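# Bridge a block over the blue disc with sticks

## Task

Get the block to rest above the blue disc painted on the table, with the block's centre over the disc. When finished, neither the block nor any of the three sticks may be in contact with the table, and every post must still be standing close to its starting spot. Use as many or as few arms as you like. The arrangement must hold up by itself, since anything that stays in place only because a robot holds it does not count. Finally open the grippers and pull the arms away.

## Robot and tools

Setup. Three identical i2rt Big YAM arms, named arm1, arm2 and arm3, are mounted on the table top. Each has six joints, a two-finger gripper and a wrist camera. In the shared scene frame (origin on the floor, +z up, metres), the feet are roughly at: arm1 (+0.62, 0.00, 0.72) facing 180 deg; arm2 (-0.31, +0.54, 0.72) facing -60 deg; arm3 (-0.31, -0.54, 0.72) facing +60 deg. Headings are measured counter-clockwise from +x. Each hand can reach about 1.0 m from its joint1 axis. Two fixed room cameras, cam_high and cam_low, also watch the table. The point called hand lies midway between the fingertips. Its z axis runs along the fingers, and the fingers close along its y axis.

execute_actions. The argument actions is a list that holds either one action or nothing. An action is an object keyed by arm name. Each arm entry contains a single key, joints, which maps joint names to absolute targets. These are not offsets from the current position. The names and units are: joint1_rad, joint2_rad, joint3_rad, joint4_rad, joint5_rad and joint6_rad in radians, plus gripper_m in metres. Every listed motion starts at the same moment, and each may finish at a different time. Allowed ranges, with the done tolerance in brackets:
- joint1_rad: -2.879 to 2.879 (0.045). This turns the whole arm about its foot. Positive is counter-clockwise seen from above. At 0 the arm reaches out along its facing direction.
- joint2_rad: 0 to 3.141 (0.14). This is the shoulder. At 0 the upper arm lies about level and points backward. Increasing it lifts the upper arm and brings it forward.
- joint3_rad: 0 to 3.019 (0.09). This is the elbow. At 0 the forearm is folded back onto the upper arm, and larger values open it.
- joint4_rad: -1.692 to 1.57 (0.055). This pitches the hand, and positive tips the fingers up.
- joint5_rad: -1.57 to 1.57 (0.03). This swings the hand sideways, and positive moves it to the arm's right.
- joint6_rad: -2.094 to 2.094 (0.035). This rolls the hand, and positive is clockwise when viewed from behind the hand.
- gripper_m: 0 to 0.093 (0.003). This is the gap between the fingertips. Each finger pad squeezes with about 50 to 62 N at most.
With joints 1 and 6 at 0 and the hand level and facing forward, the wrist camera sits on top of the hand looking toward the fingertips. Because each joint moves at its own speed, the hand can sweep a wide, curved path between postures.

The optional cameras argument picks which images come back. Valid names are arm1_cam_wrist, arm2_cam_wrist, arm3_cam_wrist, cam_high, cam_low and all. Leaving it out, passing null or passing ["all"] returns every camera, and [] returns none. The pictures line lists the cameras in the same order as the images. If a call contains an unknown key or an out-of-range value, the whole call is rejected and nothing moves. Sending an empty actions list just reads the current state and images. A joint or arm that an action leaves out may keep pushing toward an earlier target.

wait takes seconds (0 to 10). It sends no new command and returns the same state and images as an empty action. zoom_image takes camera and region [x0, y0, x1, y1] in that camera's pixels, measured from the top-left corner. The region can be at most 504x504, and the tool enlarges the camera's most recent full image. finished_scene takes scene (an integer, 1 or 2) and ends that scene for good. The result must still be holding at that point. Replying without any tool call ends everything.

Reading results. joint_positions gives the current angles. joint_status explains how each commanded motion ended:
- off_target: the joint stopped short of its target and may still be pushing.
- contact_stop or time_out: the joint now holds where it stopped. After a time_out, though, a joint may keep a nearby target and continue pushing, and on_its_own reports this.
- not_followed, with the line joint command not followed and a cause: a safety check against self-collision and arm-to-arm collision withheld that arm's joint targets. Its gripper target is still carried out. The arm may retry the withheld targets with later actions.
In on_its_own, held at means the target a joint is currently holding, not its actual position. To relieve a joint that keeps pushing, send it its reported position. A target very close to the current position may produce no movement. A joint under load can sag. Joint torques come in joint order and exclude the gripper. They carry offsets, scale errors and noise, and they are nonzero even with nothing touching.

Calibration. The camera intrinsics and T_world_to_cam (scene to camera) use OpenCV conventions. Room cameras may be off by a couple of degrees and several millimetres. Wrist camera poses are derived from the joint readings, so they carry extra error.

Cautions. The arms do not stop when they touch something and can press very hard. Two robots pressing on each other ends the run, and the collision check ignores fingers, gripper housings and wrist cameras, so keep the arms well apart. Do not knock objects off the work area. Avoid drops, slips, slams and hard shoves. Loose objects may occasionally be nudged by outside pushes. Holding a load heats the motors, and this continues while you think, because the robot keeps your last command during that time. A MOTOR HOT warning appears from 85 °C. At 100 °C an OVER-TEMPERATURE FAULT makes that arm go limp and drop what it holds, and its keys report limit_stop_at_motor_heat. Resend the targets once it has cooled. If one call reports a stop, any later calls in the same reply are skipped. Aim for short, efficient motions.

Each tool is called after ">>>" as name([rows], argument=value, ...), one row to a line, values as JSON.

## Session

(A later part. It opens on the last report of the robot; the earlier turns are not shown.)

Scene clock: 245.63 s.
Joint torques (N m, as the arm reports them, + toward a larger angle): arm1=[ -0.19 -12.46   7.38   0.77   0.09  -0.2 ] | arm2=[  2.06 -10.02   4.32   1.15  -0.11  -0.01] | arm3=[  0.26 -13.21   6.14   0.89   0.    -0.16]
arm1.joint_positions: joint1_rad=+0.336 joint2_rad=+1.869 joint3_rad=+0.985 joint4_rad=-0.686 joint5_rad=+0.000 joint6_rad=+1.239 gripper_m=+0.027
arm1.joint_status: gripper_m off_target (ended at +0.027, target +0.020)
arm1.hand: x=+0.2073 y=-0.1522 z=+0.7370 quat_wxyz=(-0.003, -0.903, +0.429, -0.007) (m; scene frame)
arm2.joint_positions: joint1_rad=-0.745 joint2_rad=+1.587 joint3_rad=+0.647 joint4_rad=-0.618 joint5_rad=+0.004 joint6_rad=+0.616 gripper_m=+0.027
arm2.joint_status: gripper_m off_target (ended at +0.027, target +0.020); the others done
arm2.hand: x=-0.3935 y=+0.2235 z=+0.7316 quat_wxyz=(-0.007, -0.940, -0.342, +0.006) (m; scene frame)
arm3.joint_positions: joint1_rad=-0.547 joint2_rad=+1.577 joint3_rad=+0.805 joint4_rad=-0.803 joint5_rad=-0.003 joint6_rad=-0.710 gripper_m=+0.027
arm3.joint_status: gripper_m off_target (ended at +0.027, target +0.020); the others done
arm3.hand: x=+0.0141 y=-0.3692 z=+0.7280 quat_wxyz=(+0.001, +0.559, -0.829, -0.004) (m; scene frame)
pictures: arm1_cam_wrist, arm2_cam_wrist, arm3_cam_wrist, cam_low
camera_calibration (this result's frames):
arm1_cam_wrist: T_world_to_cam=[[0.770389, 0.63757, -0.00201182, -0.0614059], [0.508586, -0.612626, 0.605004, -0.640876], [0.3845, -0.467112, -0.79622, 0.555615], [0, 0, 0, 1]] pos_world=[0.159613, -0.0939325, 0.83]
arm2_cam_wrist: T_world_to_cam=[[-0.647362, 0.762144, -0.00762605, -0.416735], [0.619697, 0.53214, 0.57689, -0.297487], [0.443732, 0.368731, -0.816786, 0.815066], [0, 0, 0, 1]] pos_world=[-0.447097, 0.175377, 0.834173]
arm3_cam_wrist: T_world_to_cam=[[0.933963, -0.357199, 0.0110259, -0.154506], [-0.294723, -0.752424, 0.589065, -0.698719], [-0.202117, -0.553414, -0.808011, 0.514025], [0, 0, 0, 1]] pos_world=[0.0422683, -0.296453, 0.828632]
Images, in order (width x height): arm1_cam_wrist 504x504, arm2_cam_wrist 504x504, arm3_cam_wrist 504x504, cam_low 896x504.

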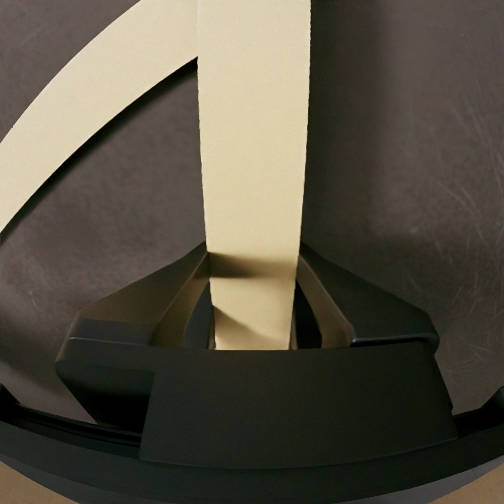

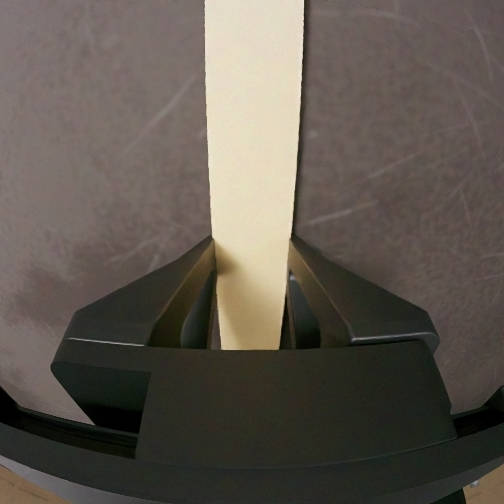

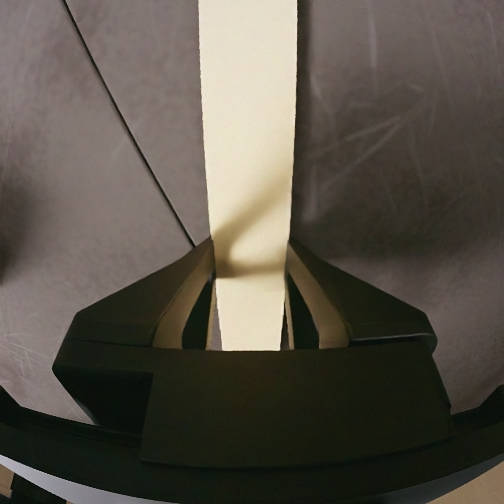

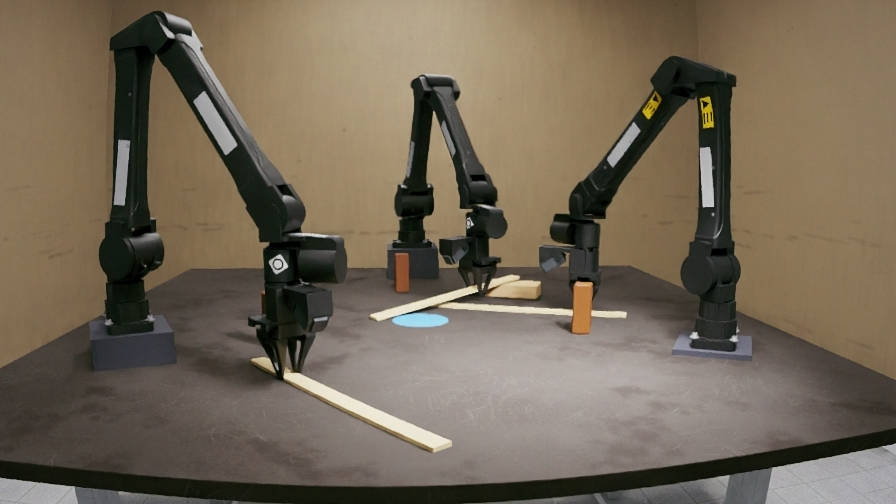

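>>> execute_actions([
  {"arm1":{"joints":{"joint2_rad":1.65,"joint4_rad":-0.8}},"arm2":{"joints":{"joint2_rad":1.35,"joint4_rad":-0.7}}},
], cameras=["cam_low"])

>>> execute_actions([
  {"arm1":{"joints":{"joint2_rad":1.49,"joint3_rad":1.33,"joint4_rad":-1.376}},"arm2":{"joints":{"joint2_rad":1.20,"joint3_rad":0.95,"joint4_rad":-1.276}},"arm3":{"joints":{"joint2_rad":1.45,"joint4_rad":-0.87}}},
], cameras=["cam_low","cam_high"])

Scene clock: 267.93 s.
Joint torques (N m, as the arm reports them, + toward a larger angle): arm1=[ -0.07 -11.92   8.92   0.03   0.1   -0.18] | arm2=[ 2.02 -7.74  6.13  0.57 -0.01 -0.01] | arm3=[  0.25 -13.19   6.2    0.89   0.01  -0.16]
arm1.joint_positions: joint1_rad=+0.336 joint2_rad=+1.642 joint3_rad=+0.985 joint4_rad=-0.792 joint5_rad=+0.000 joint6_rad=+1.238 gripper_m=+0.027
arm1.joint_status: all done
arm1.hand: x=+0.1983 y=-0.1541 z=+0.8317 quat_wxyz=(-0.047, -0.902, +0.428, +0.036) (m; scene frame)
arm2.joint_positions: joint1_rad=-0.745 joint2_rad=+1.348 joint3_rad=+0.641 joint4_rad=-0.694 joint5_rad=+0.001 joint6_rad=+0.616 gripper_m=+0.027
arm2.joint_status: all done
arm2.hand: x=-0.3961 y=+0.2120 z=+0.8025 quat_wxyz=(-0.073, -0.936, -0.340, +0.050) (m; scene frame)
arm3.joint_positions: joint1_rad=-0.547 joint2_rad=+1.577 joint3_rad=+0.805 joint4_rad=-0.803 joint5_rad=-0.003 joint6_rad=-0.710 gripper_m=+0.027
arm3.joint_status: not commanded
arm3.hand: x=+0.0141 y=-0.3692 z=+0.7280 quat_wxyz=(+0.001, +0.559, -0.829, -0.004) (m; scene frame)
pictures: cam_low
Images, in order (width x height): cam_low 896x504.

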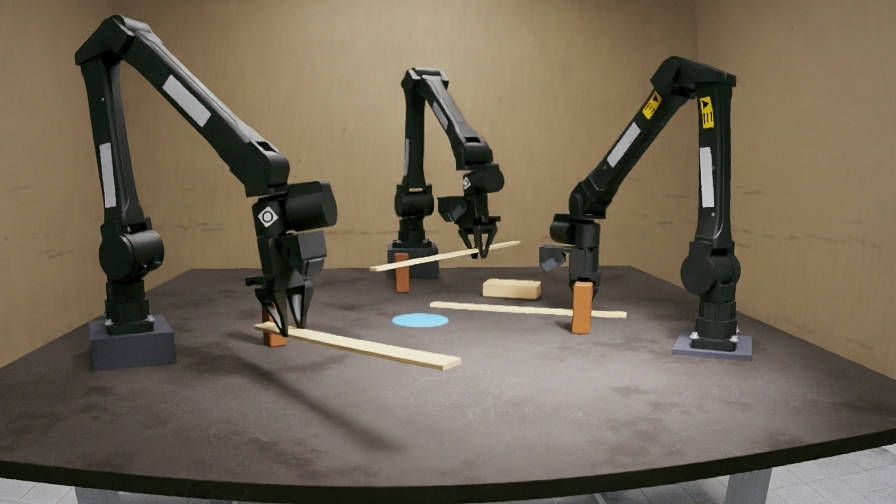

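Scene clock: 269.20 s.
Joint torques (N m, as the arm reports them, + toward a larger angle): arm1=[ -0.26 -10.84   9.82  -0.06   0.1   -0.19] | arm2=[ 2.05 -7.43  9.31  0.38  0.    0.  ] | arm3=[  0.3  -12.53   7.29   0.07  -0.06  -0.14]
arm1.joint_positions: joint1_rad=+0.336 joint2_rad=+1.481 joint3_rad=+1.306 joint4_rad=-1.367 joint5_rad=+0.000 joint6_rad=+1.238 gripper_m=+0.027
arm1.joint_status: all done
arm1.hand: x=+0.2060 y=-0.1487 z=+1.0075 quat_wxyz=(-0.014, -0.903, +0.429, +0.004) (m; scene frame)
arm2.joint_positions: joint1_rad=-0.745 joint2_rad=+1.199 joint3_rad=+0.920 joint4_rad=-1.269 joint5_rad=+0.001 joint6_rad=+0.616 gripper_m=+0.027
arm2.joint_status: all done
arm2.hand: x=-0.3920 y=+0.2284 z=+0.9352 quat_wxyz=(-0.012, -0.940, -0.342, +0.008) (m; scene frame)
arm3.joint_positions: joint1_rad=-0.547 joint2_rad=+1.457 joint3_rad=+0.802 joint4_rad=-0.860 joint5_rad=-0.001 joint6_rad=-0.710 gripper_m=+0.027
arm3.joint_status: all done
arm3.hand: x=+0.0124 y=-0.3706 z=+0.7678 quat_wxyz=(-0.029, +0.559, -0.829, +0.001) (m; scene frame)
pictures: cam_high, cam_low
Images, in order (width x height): cam_high 896x504, cam_low 896x504.

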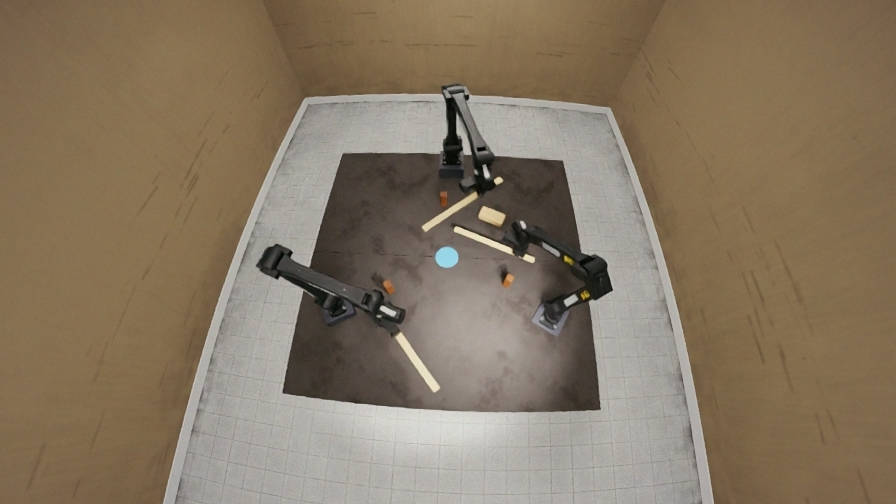

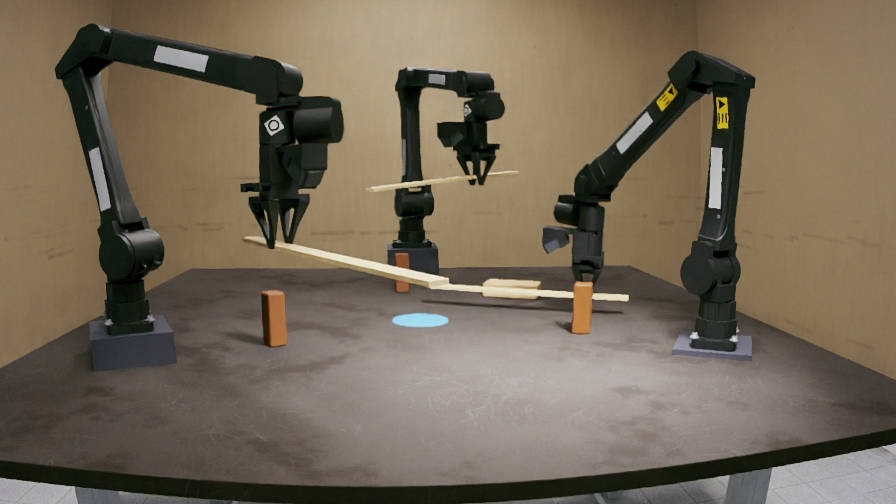

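>>> zoom_image(camera="cam_high", region=[370, 180, 530, 310])

Region (370, 180, 530, 310) of cam_high's 896x504 image, scaled by 3.150, with more detail than that image has; it fills the top 410 rows of this view, and the rest is white.

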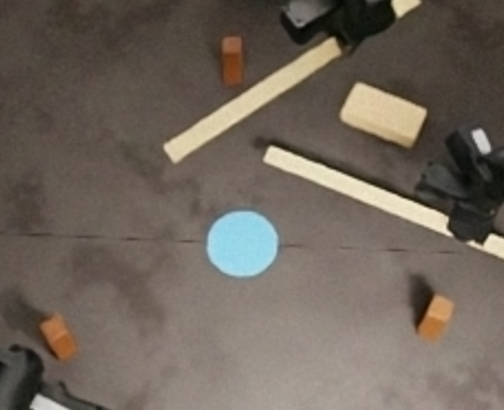

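>>> execute_actions([
  {"arm1":{"joints":{"joint1_rad":-0.10,"joint2_rad":1.169,"joint3_rad":0.965,"joint4_rad":-0.995,"joint6_rad":-0.10,"gripper_m":0.012}},"arm2":{"joints":{"gripper_m":0.012}},"arm3":{"joints":{"joint2_rad":1.296,"joint3_rad":1.0,"joint4_rad":-1.19,"gripper_m":0.012}}},
], cameras=["cam_low","cam_high","arm1_cam_wrist"])

Scene clock: 322.93 s.
Joint torques (N m, as the arm reports them, + toward a larger angle): arm1=[ 0.19 -7.8   9.15  1.71 -0.03 -0.24] | arm2=[ 2.   -7.52  9.3   0.42  0.    0.  ] | arm3=[  0.31 -10.45  12.05   0.07  -0.07  -0.15]
arm1.joint_positions: joint1_rad=-0.097 joint2_rad=+1.166 joint3_rad=+0.956 joint4_rad=-1.013 joint5_rad=+0.001 joint6_rad=-0.090 gripper_m=+0.027
arm1.joint_status: gripper_m off_target (ended at +0.027, target +0.012); the others done
arm1.hand: x=+0.2269 y=+0.0346 z=+0.9987 quat_wxyz=(+0.010, -0.986, -0.003, +0.168) (m; scene frame)
arm2.joint_positions: joint1_rad=-0.745 joint2_rad=+1.199 joint3_rad=+0.920 joint4_rad=-1.269 joint5_rad=+0.001 joint6_rad=+0.616 gripper_m=+0.027
arm2.joint_status: gripper_m off_target (ended at +0.027, target +0.012)
arm2.hand: x=-0.3920 y=+0.2284 z=+0.9352 quat_wxyz=(-0.012, -0.940, -0.342, +0.008) (m; scene frame)
arm3.joint_positions: joint1_rad=-0.547 joint2_rad=+1.293 joint3_rad=+0.964 joint4_rad=-1.179 joint5_rad=-0.001 joint6_rad=-0.710 gripper_m=+0.027
arm3.joint_status: gripper_m off_target (ended at +0.027, target +0.012); the others done
arm3.hand: x=+0.0101 y=-0.3723 z=+0.8763 quat_wxyz=(-0.032, +0.559, -0.828, +0.001) (m; scene frame)
pictures: arm1_cam_wrist, cam_high, cam_low
camera_calibration (this result's frames):
arm1_cam_wrist: T_world_to_cam=[[-0.0111603, 0.999722, 0.020769, -0.0529693], [0.956053, 0.00458253, 0.293159, -0.506232], [0.292982, 0.0231281, -0.955838, 1.00693], [0, 0, 0, 1]] pos_world=[0.188382, 0.0319862, 1.11197]
Images, in order (width x height): arm1_cam_wrist 504x504, cam_high 896x504, cam_low 896x504.

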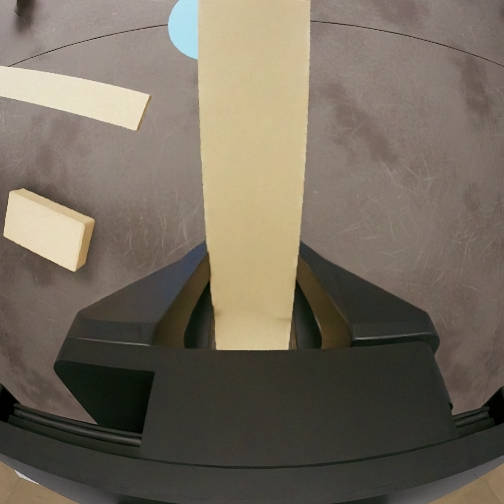

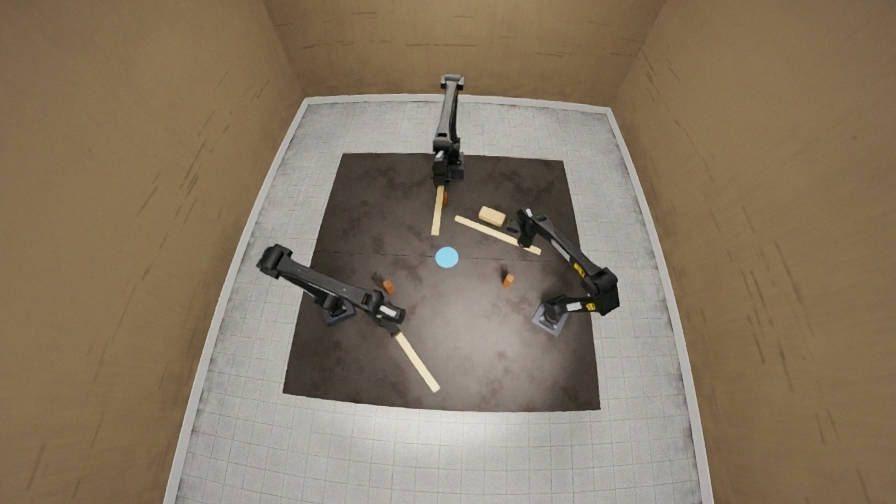

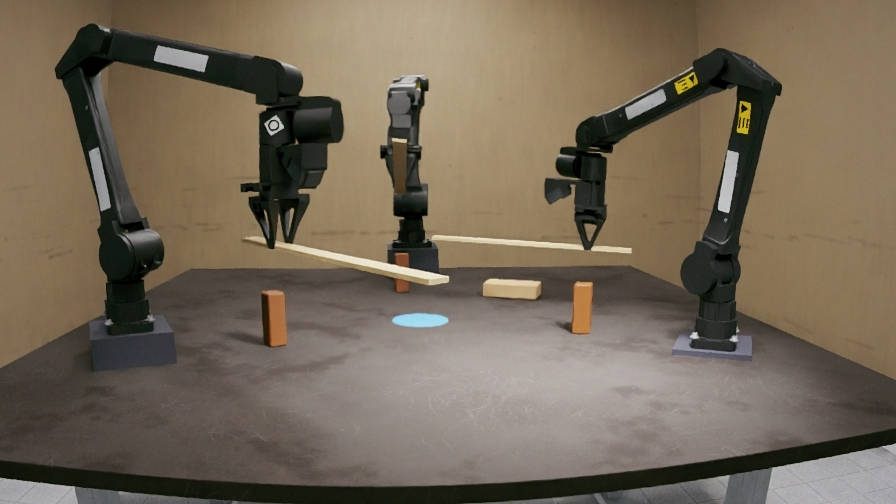

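>>> execute_actions([
  {"arm2":{"joints":{"joint1_rad":-0.055,"joint2_rad":1.215,"joint3_rad":0.985,"joint4_rad":-1.045,"joint6_rad":-0.11}},"arm3":{"joints":{"joint1_rad":-0.086,"joint2_rad":1.02,"joint3_rad":0.785,"joint4_rad":-1.068,"joint6_rad":-0.09}}},
])

Scene clock: 336.07 s.
Joint torques (N m, as the arm reports them, + toward a larger angle): arm1=[ 0.15 -7.7   9.1   1.75 -0.05 -0.22] | arm2=[ 1.81 -8.57 11.48  1.56  0.   -0.12] | arm3=[ 0.34 -7.39  9.13  1.8  -0.04  0.07]
arm1.joint_positions: joint1_rad=-0.097 joint2_rad=+1.166 joint3_rad=+0.956 joint4_rad=-1.013 joint5_rad=+0.001 joint6_rad=-0.090 gripper_m=+0.027
arm1.joint_status: not commanded
arm1.hand: x=+0.2269 y=+0.0346 z=+0.9987 quat_wxyz=(+0.010, -0.986, -0.003, +0.168) (m; scene frame)
arm2.joint_positions: joint1_rad=-0.061 joint2_rad=+1.216 joint3_rad=+0.927 joint4_rad=-1.057 joint5_rad=-0.001 joint6_rad=-0.101 gripper_m=+0.027
arm2.joint_status: all done
arm2.hand: x=-0.1548 y=+0.1966 z=+0.9390 quat_wxyz=(-0.093, -0.494, -0.862, +0.068) (m; scene frame)
arm3.joint_positions: joint1_rad=-0.088 joint2_rad=+1.021 joint3_rad=+0.793 joint4_rad=-1.087 joint5_rad=+0.000 joint6_rad=-0.102 gripper_m=+0.027
arm3.joint_status: all done
arm3.hand: x=-0.1222 y=-0.2834 z=+0.8965 quat_wxyz=(-0.117, +0.492, -0.861, -0.054) (m; scene frame)
pictures: arm1_cam_wrist, arm2_cam_wrist, arm3_cam_wrist, cam_high, cam_low
camera_calibration (this result's frames):
arm1_cam_wrist: T_world_to_cam=[[-0.0115203, 0.999715, 0.0208953, -0.0530135], [0.956049, 0.00488953, 0.293166, -0.506249], [0.29298, 0.0233543, -0.955833, 1.00691], [0, 0, 0, 1]] pos_world=[0.188382, 0.031958, 1.11196]
arm2_cam_wrist: T_world_to_cam=[[-0.861442, -0.50712, 0.027319, -0.0565239], [-0.457632, 0.798452, 0.391214, -0.595573], [-0.220205, 0.324506, -0.919894, 0.891109], [0, 0, 0, 1]] pos_world=[-0.125018, 0.157701, 1.05427]
arm3_cam_wrist: T_world_to_cam=[[0.865511, -0.498905, 0.0445409, -0.0769887], [-0.478728, -0.797781, 0.366558, -0.609506], [-0.147344, -0.338583, -0.929328, 0.846482], [0, 0, 0, 1]] pos_world=[-0.100429, -0.238058, 1.01351]
Images, in order (width x height): arm1_cam_wrist 504x504, arm2_cam_wrist 504x504, arm3_cam_wrist 504x504, cam_high 896x504, cam_low 896x504.

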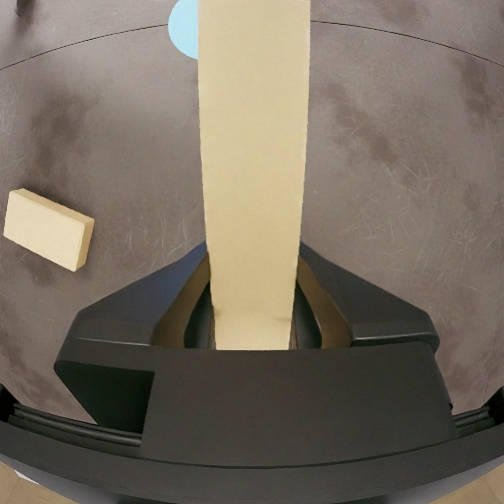

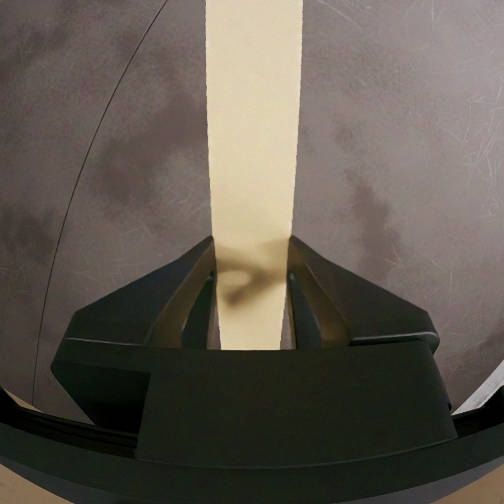

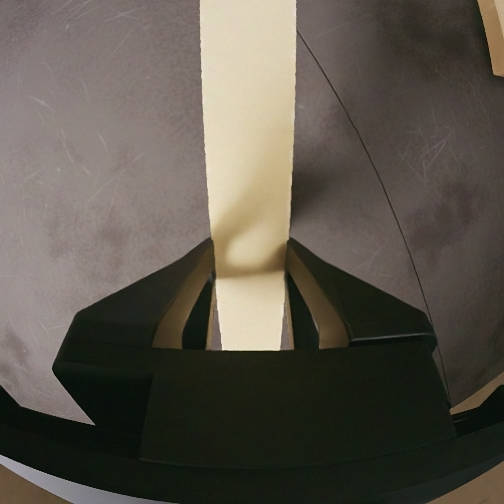

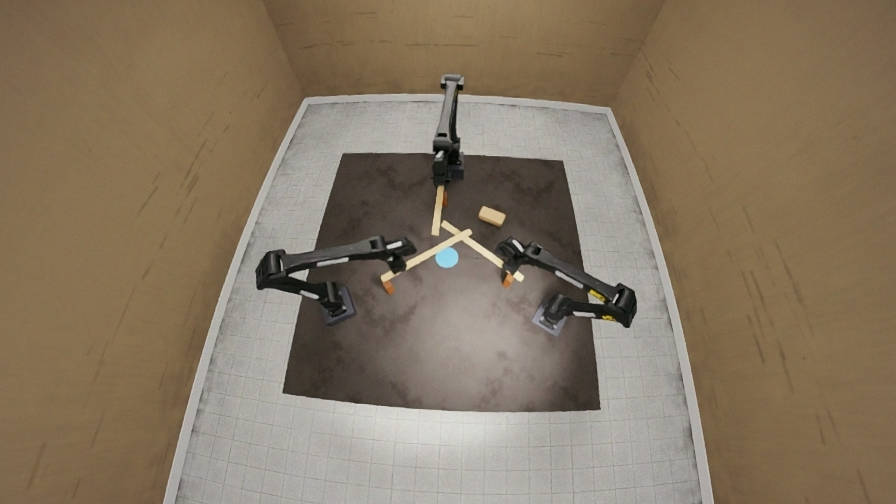

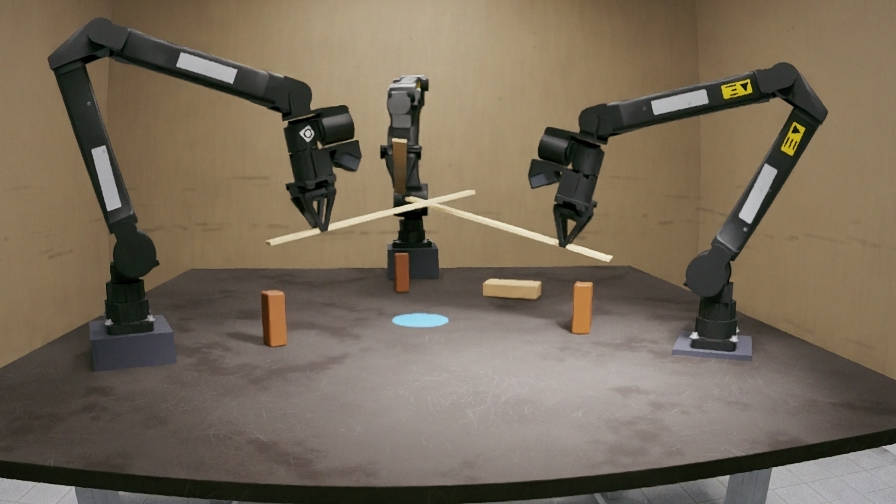

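>>> execute_actions([
  {"arm1":{"joints":{"joint2_rad":1.233,"joint3_rad":0.822,"joint4_rad":-0.787}},"arm2":{"joints":{"joint2_rad":1.25,"joint3_rad":0.854,"joint4_rad":-0.897}},"arm3":{"joints":{"joint2_rad":0.955,"joint3_rad":0.74,"joint4_rad":-1.115}}},
], cameras=["cam_low","cam_high"])

>>> zoom_image(camera="cam_low", region=[250, 150, 630, 350])

>>> zoom_image(camera="cam_high", region=[370, 180, 530, 310])

Scene clock: 357.37 s.
Joint torques (N m, as the arm reports them, + toward a larger angle): arm1=[ 0.27 -8.92  9.75  1.72 -0.06 -0.2 ] | arm2=[ 1.91 -9.67  7.67  1.75 -0.01 -0.11] | arm3=[ 0.13 -7.67  9.51  0.65 -0.04  0.05]
arm1.joint_positions: joint1_rad=-0.097 joint2_rad=+1.244 joint3_rad=+0.798 joint4_rad=-0.804 joint5_rad=+0.001 joint6_rad=-0.091 gripper_m=+0.027
arm1.joint_status: all done
arm1.hand: x=+0.2336 y=+0.0332 z=+0.9167 quat_wxyz=(+0.008, -0.988, -0.004, +0.154) (m; scene frame)
arm2.joint_positions: joint1_rad=-0.061 joint2_rad=+1.256 joint3_rad=+0.847 joint4_rad=-0.914 joint5_rad=-0.001 joint6_rad=-0.102 gripper_m=+0.027
arm2.joint_status: all done
arm2.hand: x=-0.1528 y=+0.1919 z=+0.8995 quat_wxyz=(-0.102, -0.493, -0.861, +0.075) (m; scene frame)
arm3.joint_positions: joint1_rad=-0.088 joint2_rad=+0.971 joint3_rad=+0.742 joint4_rad=-1.109 joint5_rad=+0.000 joint6_rad=-0.101 gripper_m=+0.027
arm3.joint_status: all done
arm3.hand: x=-0.1359 y=-0.3019 z=+0.8877 quat_wxyz=(-0.107, +0.492, -0.863, -0.049) (m; scene frame)
pictures: cam_high, cam_low
Images, in order (width x height): cam_high 896x504, cam_low 896x504.

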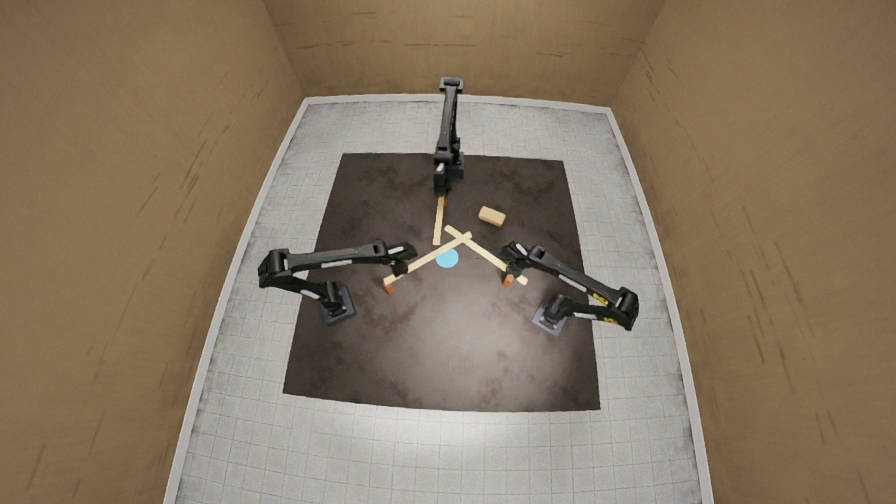

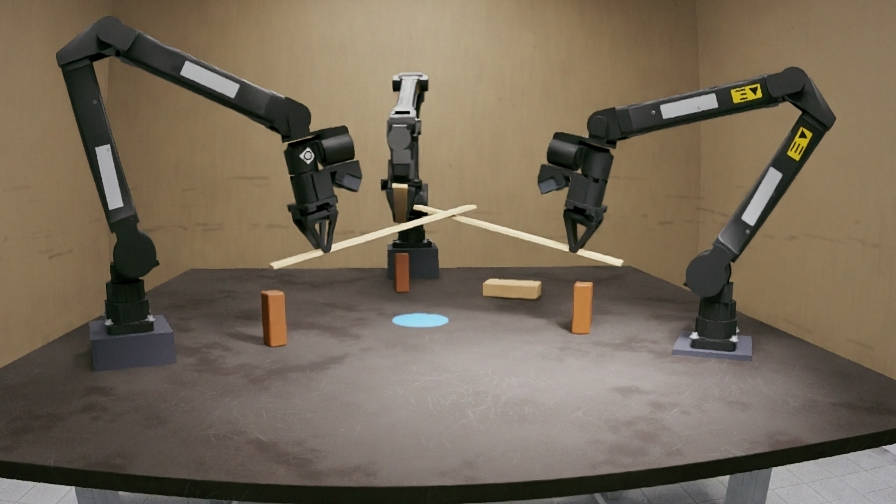

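Region (250, 150, 630, 350) of cam_low's 896x504 image, scaled by 1.326, with more detail than that image has; it fills the top 265 rows of this view, and the rest is white.

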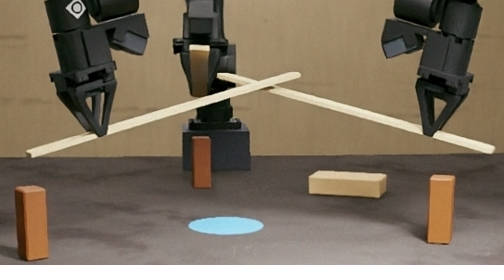

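Region (370, 180, 530, 310) of cam_high's 896x504 image, scaled by 3.150, with more detail than that image has; it fills the top 410 rows of this view, and the rest is white.

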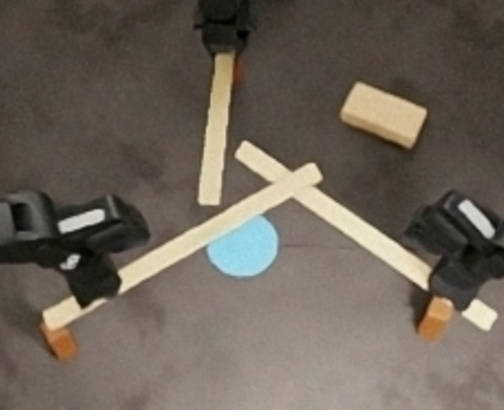

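>>> execute_actions([
  {"arm1":{"joints":{"joint2_rad":1.34,"joint3_rad":0.755,"joint4_rad":-0.62}}},
], cameras=["cam_low","cam_high"])

>>> zoom_image(camera="cam_low", region=[340, 170, 520, 300])

>>> zoom_image(camera="cam_high", region=[370, 180, 530, 310])

Scene clock: 371.93 s.
Joint torques (N m, as the arm reports them, + toward a larger angle): arm1=[  0.08 -10.27   8.28   1.63  -0.03  -0.2 ] | arm2=[ 1.85 -8.87  7.68  1.76  0.   -0.12] | arm3=[ 0.13 -7.61  9.51  0.62 -0.03  0.06]
arm1.joint_positions: joint1_rad=-0.097 joint2_rad=+1.351 joint3_rad=+0.741 joint4_rad=-0.637 joint5_rad=+0.001 joint6_rad=-0.091 gripper_m=+0.027
arm1.joint_status: all done
arm1.hand: x=+0.2241 y=+0.0335 z=+0.8666 quat_wxyz=(+0.009, -0.988, -0.004, +0.155) (m; scene frame)
arm2.joint_positions: joint1_rad=-0.061 joint2_rad=+1.256 joint3_rad=+0.847 joint4_rad=-0.914 joint5_rad=-0.001 joint6_rad=-0.102 gripper_m=+0.027
arm2.joint_status: not commanded
arm2.hand: x=-0.1528 y=+0.1919 z=+0.8995 quat_wxyz=(-0.102, -0.493, -0.861, +0.075) (m; scene frame)
arm3.joint_positions: joint1_rad=-0.088 joint2_rad=+0.971 joint3_rad=+0.742 joint4_rad=-1.109 joint5_rad=+0.000 joint6_rad=-0.101 gripper_m=+0.027
arm3.joint_status: not commanded
arm3.hand: x=-0.1359 y=-0.3019 z=+0.8877 quat_wxyz=(-0.107, +0.492, -0.863, -0.049) (m; scene frame)
pictures: cam_high, cam_low
Images, in order (width x height): cam_high 896x504, cam_low 896x504.

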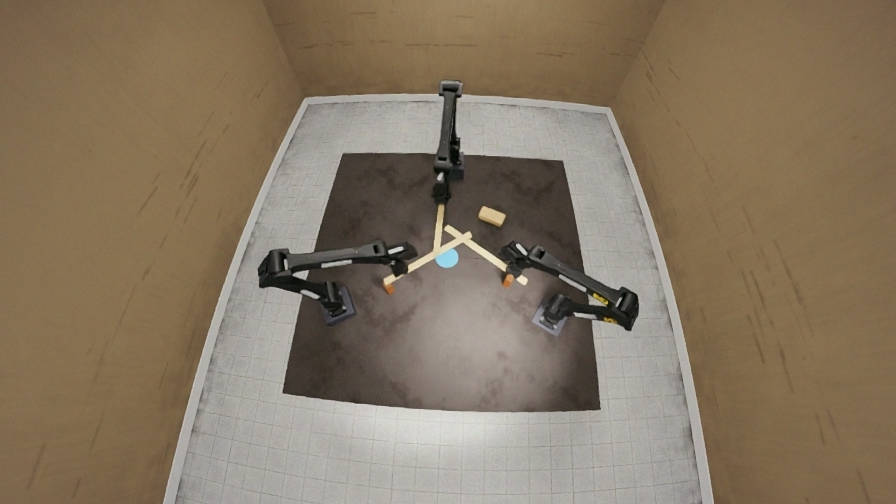

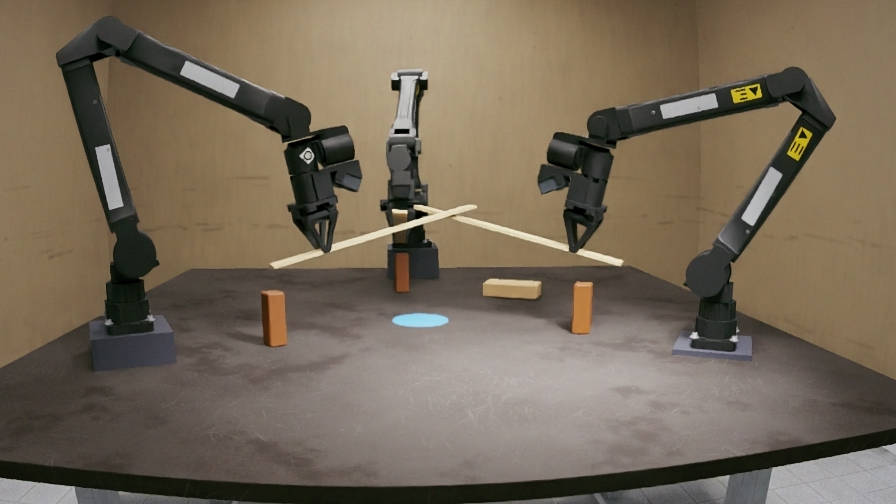

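Region (340, 170, 520, 300) of cam_low's 896x504 image, scaled by 2.800, with more detail than that image has.

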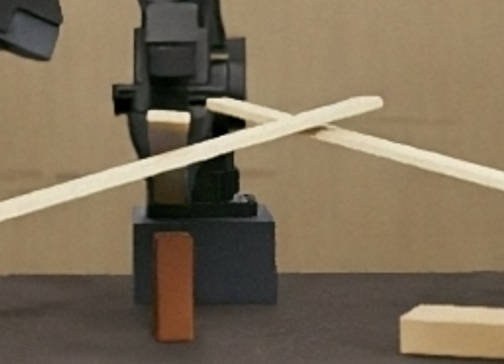

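Region (370, 180, 530, 310) of cam_high's 896x504 image, scaled by 3.150, with more detail than that image has; it fills the top 410 rows of this view, and the rest is white.

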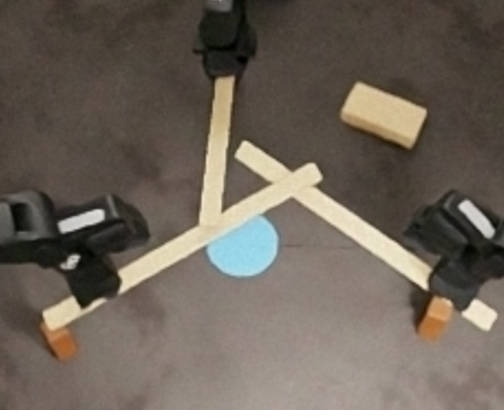

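>>> execute_actions([
  {"arm3":{"joints":{"joint2_rad":1.095,"joint3_rad":0.86,"joint4_rad":-1.05}}},
], cameras=["cam_low"])

>>> zoom_image(camera="cam_low", region=[340, 170, 520, 300])

Scene clock: 388.07 s.
Joint torques (N m, as the arm reports them, + toward a larger angle): arm1=[ 0.21 -9.7   8.24  1.67 -0.03 -0.21] | arm2=[ 1.88 -8.44  7.64  1.75  0.   -0.11] | arm3=[ 0.31 -8.16 15.47  1.51 -0.04  0.07]
arm1.joint_positions: joint1_rad=-0.097 joint2_rad=+1.351 joint3_rad=+0.741 joint4_rad=-0.637 joint5_rad=+0.001 joint6_rad=-0.091 gripper_m=+0.027
arm1.joint_status: not commanded
arm1.hand: x=+0.2241 y=+0.0335 z=+0.8666 quat_wxyz=(+0.009, -0.988, -0.004, +0.155) (m; scene frame)
arm2.joint_positions: joint1_rad=-0.061 joint2_rad=+1.256 joint3_rad=+0.847 joint4_rad=-0.914 joint5_rad=-0.001 joint6_rad=-0.102 gripper_m=+0.027
arm2.joint_status: not commanded
arm2.hand: x=-0.1528 y=+0.1919 z=+0.8995 quat_wxyz=(-0.102, -0.493, -0.861, +0.075) (m; scene frame)
arm3.joint_positions: joint1_rad=-0.088 joint2_rad=+1.096 joint3_rad=+0.787 joint4_rad=-1.066 joint5_rad=+0.000 joint6_rad=-0.100 gripper_m=+0.027
arm3.joint_status: all done
arm3.hand: x=-0.1195 y=-0.2795 z=+0.8731 quat_wxyz=(-0.090, +0.493, -0.864, -0.042) (m; scene frame)
pictures: cam_low
Images, in order (width x height): cam_low 896x504.

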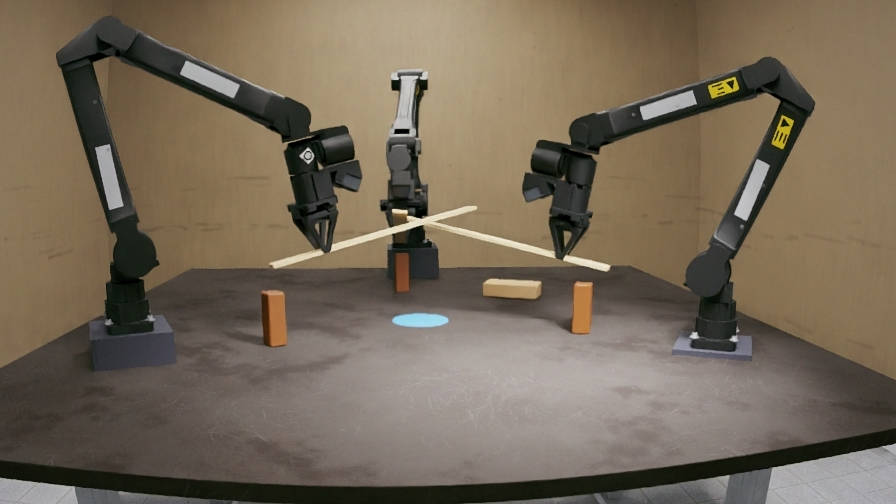

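Region (340, 170, 520, 300) of cam_low's 896x504 image, scaled by 2.800, with more detail than that image has.

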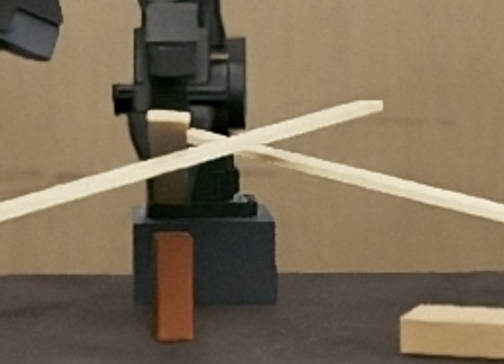

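>>> execute_actions([
  {"arm3":{"joints":{"joint3_rad":0.89}}},
], cameras=["cam_low","cam_high"])

>>> zoom_image(camera="cam_low", region=[340, 170, 520, 300])

Scene clock: 396.97 s.
Joint torques (N m, as the arm reports them, + toward a larger angle): arm1=[ 0.39 -9.94  8.29  1.62 -0.03 -0.2 ] | arm2=[ 1.78 -8.91  7.71  1.77 -0.01 -0.11] | arm3=[ 0.25 -8.4  15.29  1.57 -0.04  0.06]
arm1.joint_positions: joint1_rad=-0.097 joint2_rad=+1.351 joint3_rad=+0.741 joint4_rad=-0.637 joint5_rad=+0.001 joint6_rad=-0.091 gripper_m=+0.027
arm1.joint_status: not commanded
arm1.hand: x=+0.2241 y=+0.0335 z=+0.8666 quat_wxyz=(+0.009, -0.988, -0.004, +0.155) (m; scene frame)
arm2.joint_positions: joint1_rad=-0.061 joint2_rad=+1.256 joint3_rad=+0.847 joint4_rad=-0.914 joint5_rad=-0.001 joint6_rad=-0.102 gripper_m=+0.027
arm2.joint_status: not commanded
arm2.hand: x=-0.1528 y=+0.1919 z=+0.8995 quat_wxyz=(-0.102, -0.493, -0.861, +0.075) (m; scene frame)
arm3.joint_positions: joint1_rad=-0.088 joint2_rad=+1.096 joint3_rad=+0.820 joint4_rad=-1.066 joint5_rad=+0.000 joint6_rad=-0.100 gripper_m=+0.027
arm3.joint_status: all done
arm3.hand: x=-0.1125 y=-0.2701 z=+0.8872 quat_wxyz=(-0.105, +0.492, -0.863, -0.049) (m; scene frame)
pictures: cam_high, cam_low
Images, in order (width x height): cam_high 896x504, cam_low 896x504.

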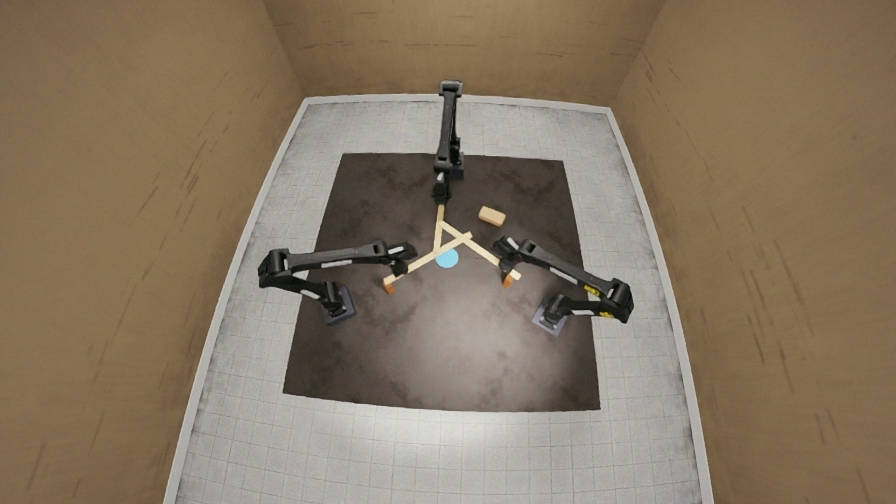

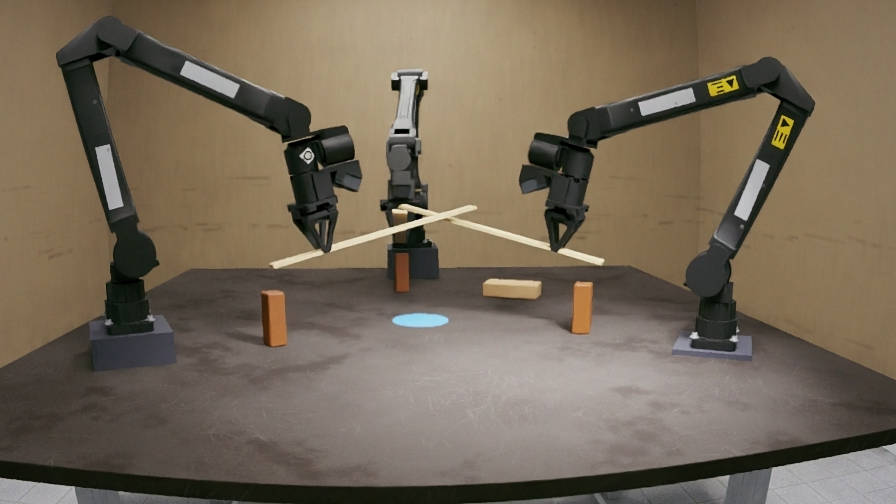

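Region (340, 170, 520, 300) of cam_low's 896x504 image, scaled by 2.800, with more detail than that image has.

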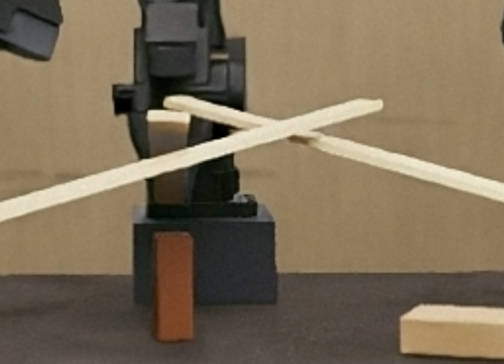

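Upward q3 lag is ~0.07 on arm3. Continue.

>>> execute_actions([
  {"arm3":{"joints":{"joint1_rad":-0.065,"joint2_rad":1.231,"joint3_rad":0.985,"joint4_rad":-1.012,"joint6_rad":-0.075}}},
], cameras=["cam_low","cam_high"])

>>> zoom_image(camera="cam_low", region=[250, 150, 630, 350])

>>> zoom_image(camera="cam_high", region=[370, 180, 530, 310])

Scene clock: 408.10 s.
Joint torques (N m, as the arm reports them, + toward a larger angle): arm1=[ 0.1  -9.74  8.27  1.71 -0.04 -0.2 ] | arm2=[ 1.82 -8.99  7.68  1.75  0.   -0.11] | arm3=[ 0.63 -9.93 14.39  1.53 -0.03  0.06]
arm1.joint_positions: joint1_rad=-0.097 joint2_rad=+1.351 joint3_rad=+0.741 joint4_rad=-0.637 joint5_rad=+0.001 joint6_rad=-0.091 gripper_m=+0.027
arm1.joint_status: not commanded
arm1.hand: x=+0.2241 y=+0.0335 z=+0.8666 quat_wxyz=(+0.009, -0.988, -0.004, +0.155) (m; scene frame)
arm2.joint_positions: joint1_rad=-0.061 joint2_rad=+1.256 joint3_rad=+0.847 joint4_rad=-0.914 joint5_rad=-0.001 joint6_rad=-0.102 gripper_m=+0.027
arm2.joint_status: not commanded
arm2.hand: x=-0.1528 y=+0.1919 z=+0.8995 quat_wxyz=(-0.102, -0.493, -0.861, +0.075) (m; scene frame)
arm3.joint_positions: joint1_rad=-0.071 joint2_rad=+1.228 joint3_rad=+0.925 joint4_rad=-1.024 joint5_rad=+0.000 joint6_rad=-0.087 gripper_m=+0.027
arm3.joint_status: all done
arm3.hand: x=-0.0882 y=-0.2260 z=+0.8899 quat_wxyz=(-0.111, +0.493, -0.861, -0.053) (m; scene frame)
pictures: cam_high, cam_low
Images, in order (width x height): cam_high 896x504, cam_low 896x504.

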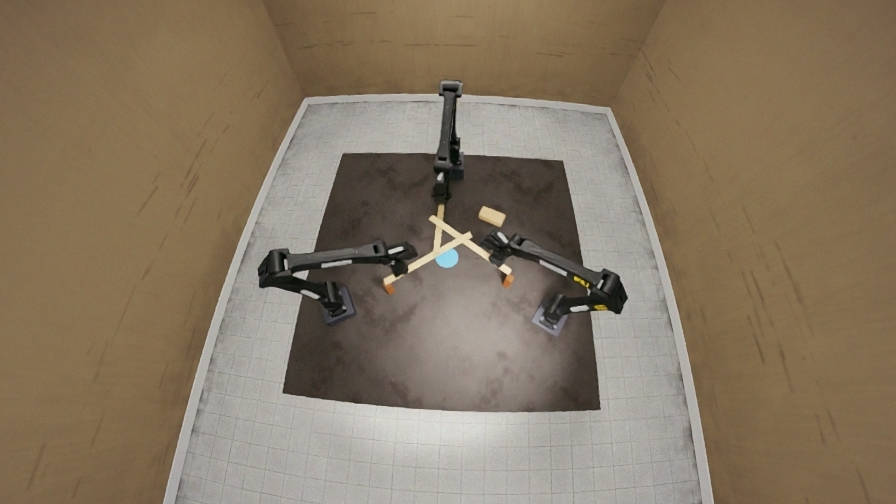

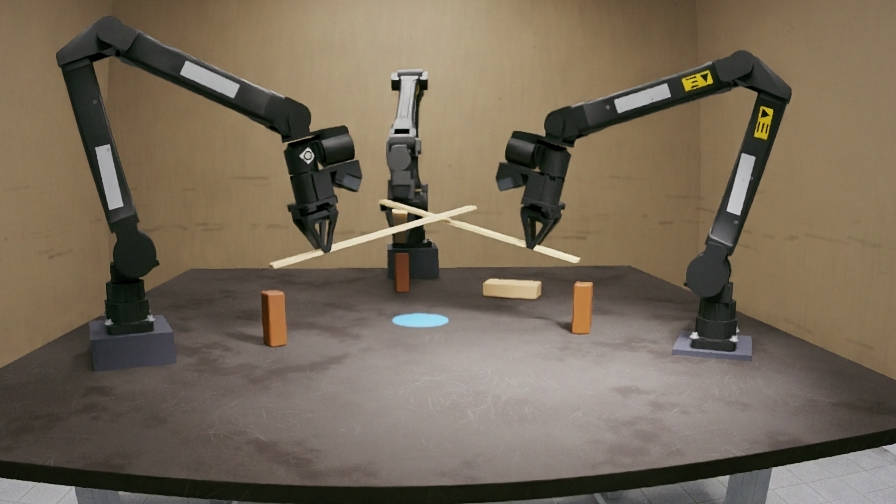

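Region (250, 150, 630, 350) of cam_low's 896x504 image, scaled by 1.326, with more detail than that image has; it fills the top 265 rows of this view, and the rest is white.

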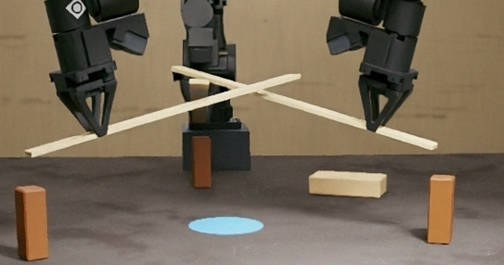

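Region (370, 180, 530, 310) of cam_high's 896x504 image, scaled by 3.150, with more detail than that image has; it fills the top 410 rows of this view, and the rest is white.

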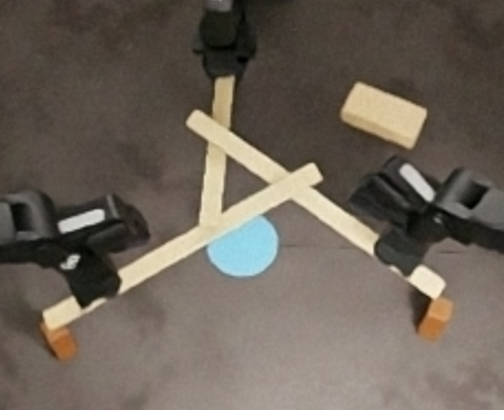

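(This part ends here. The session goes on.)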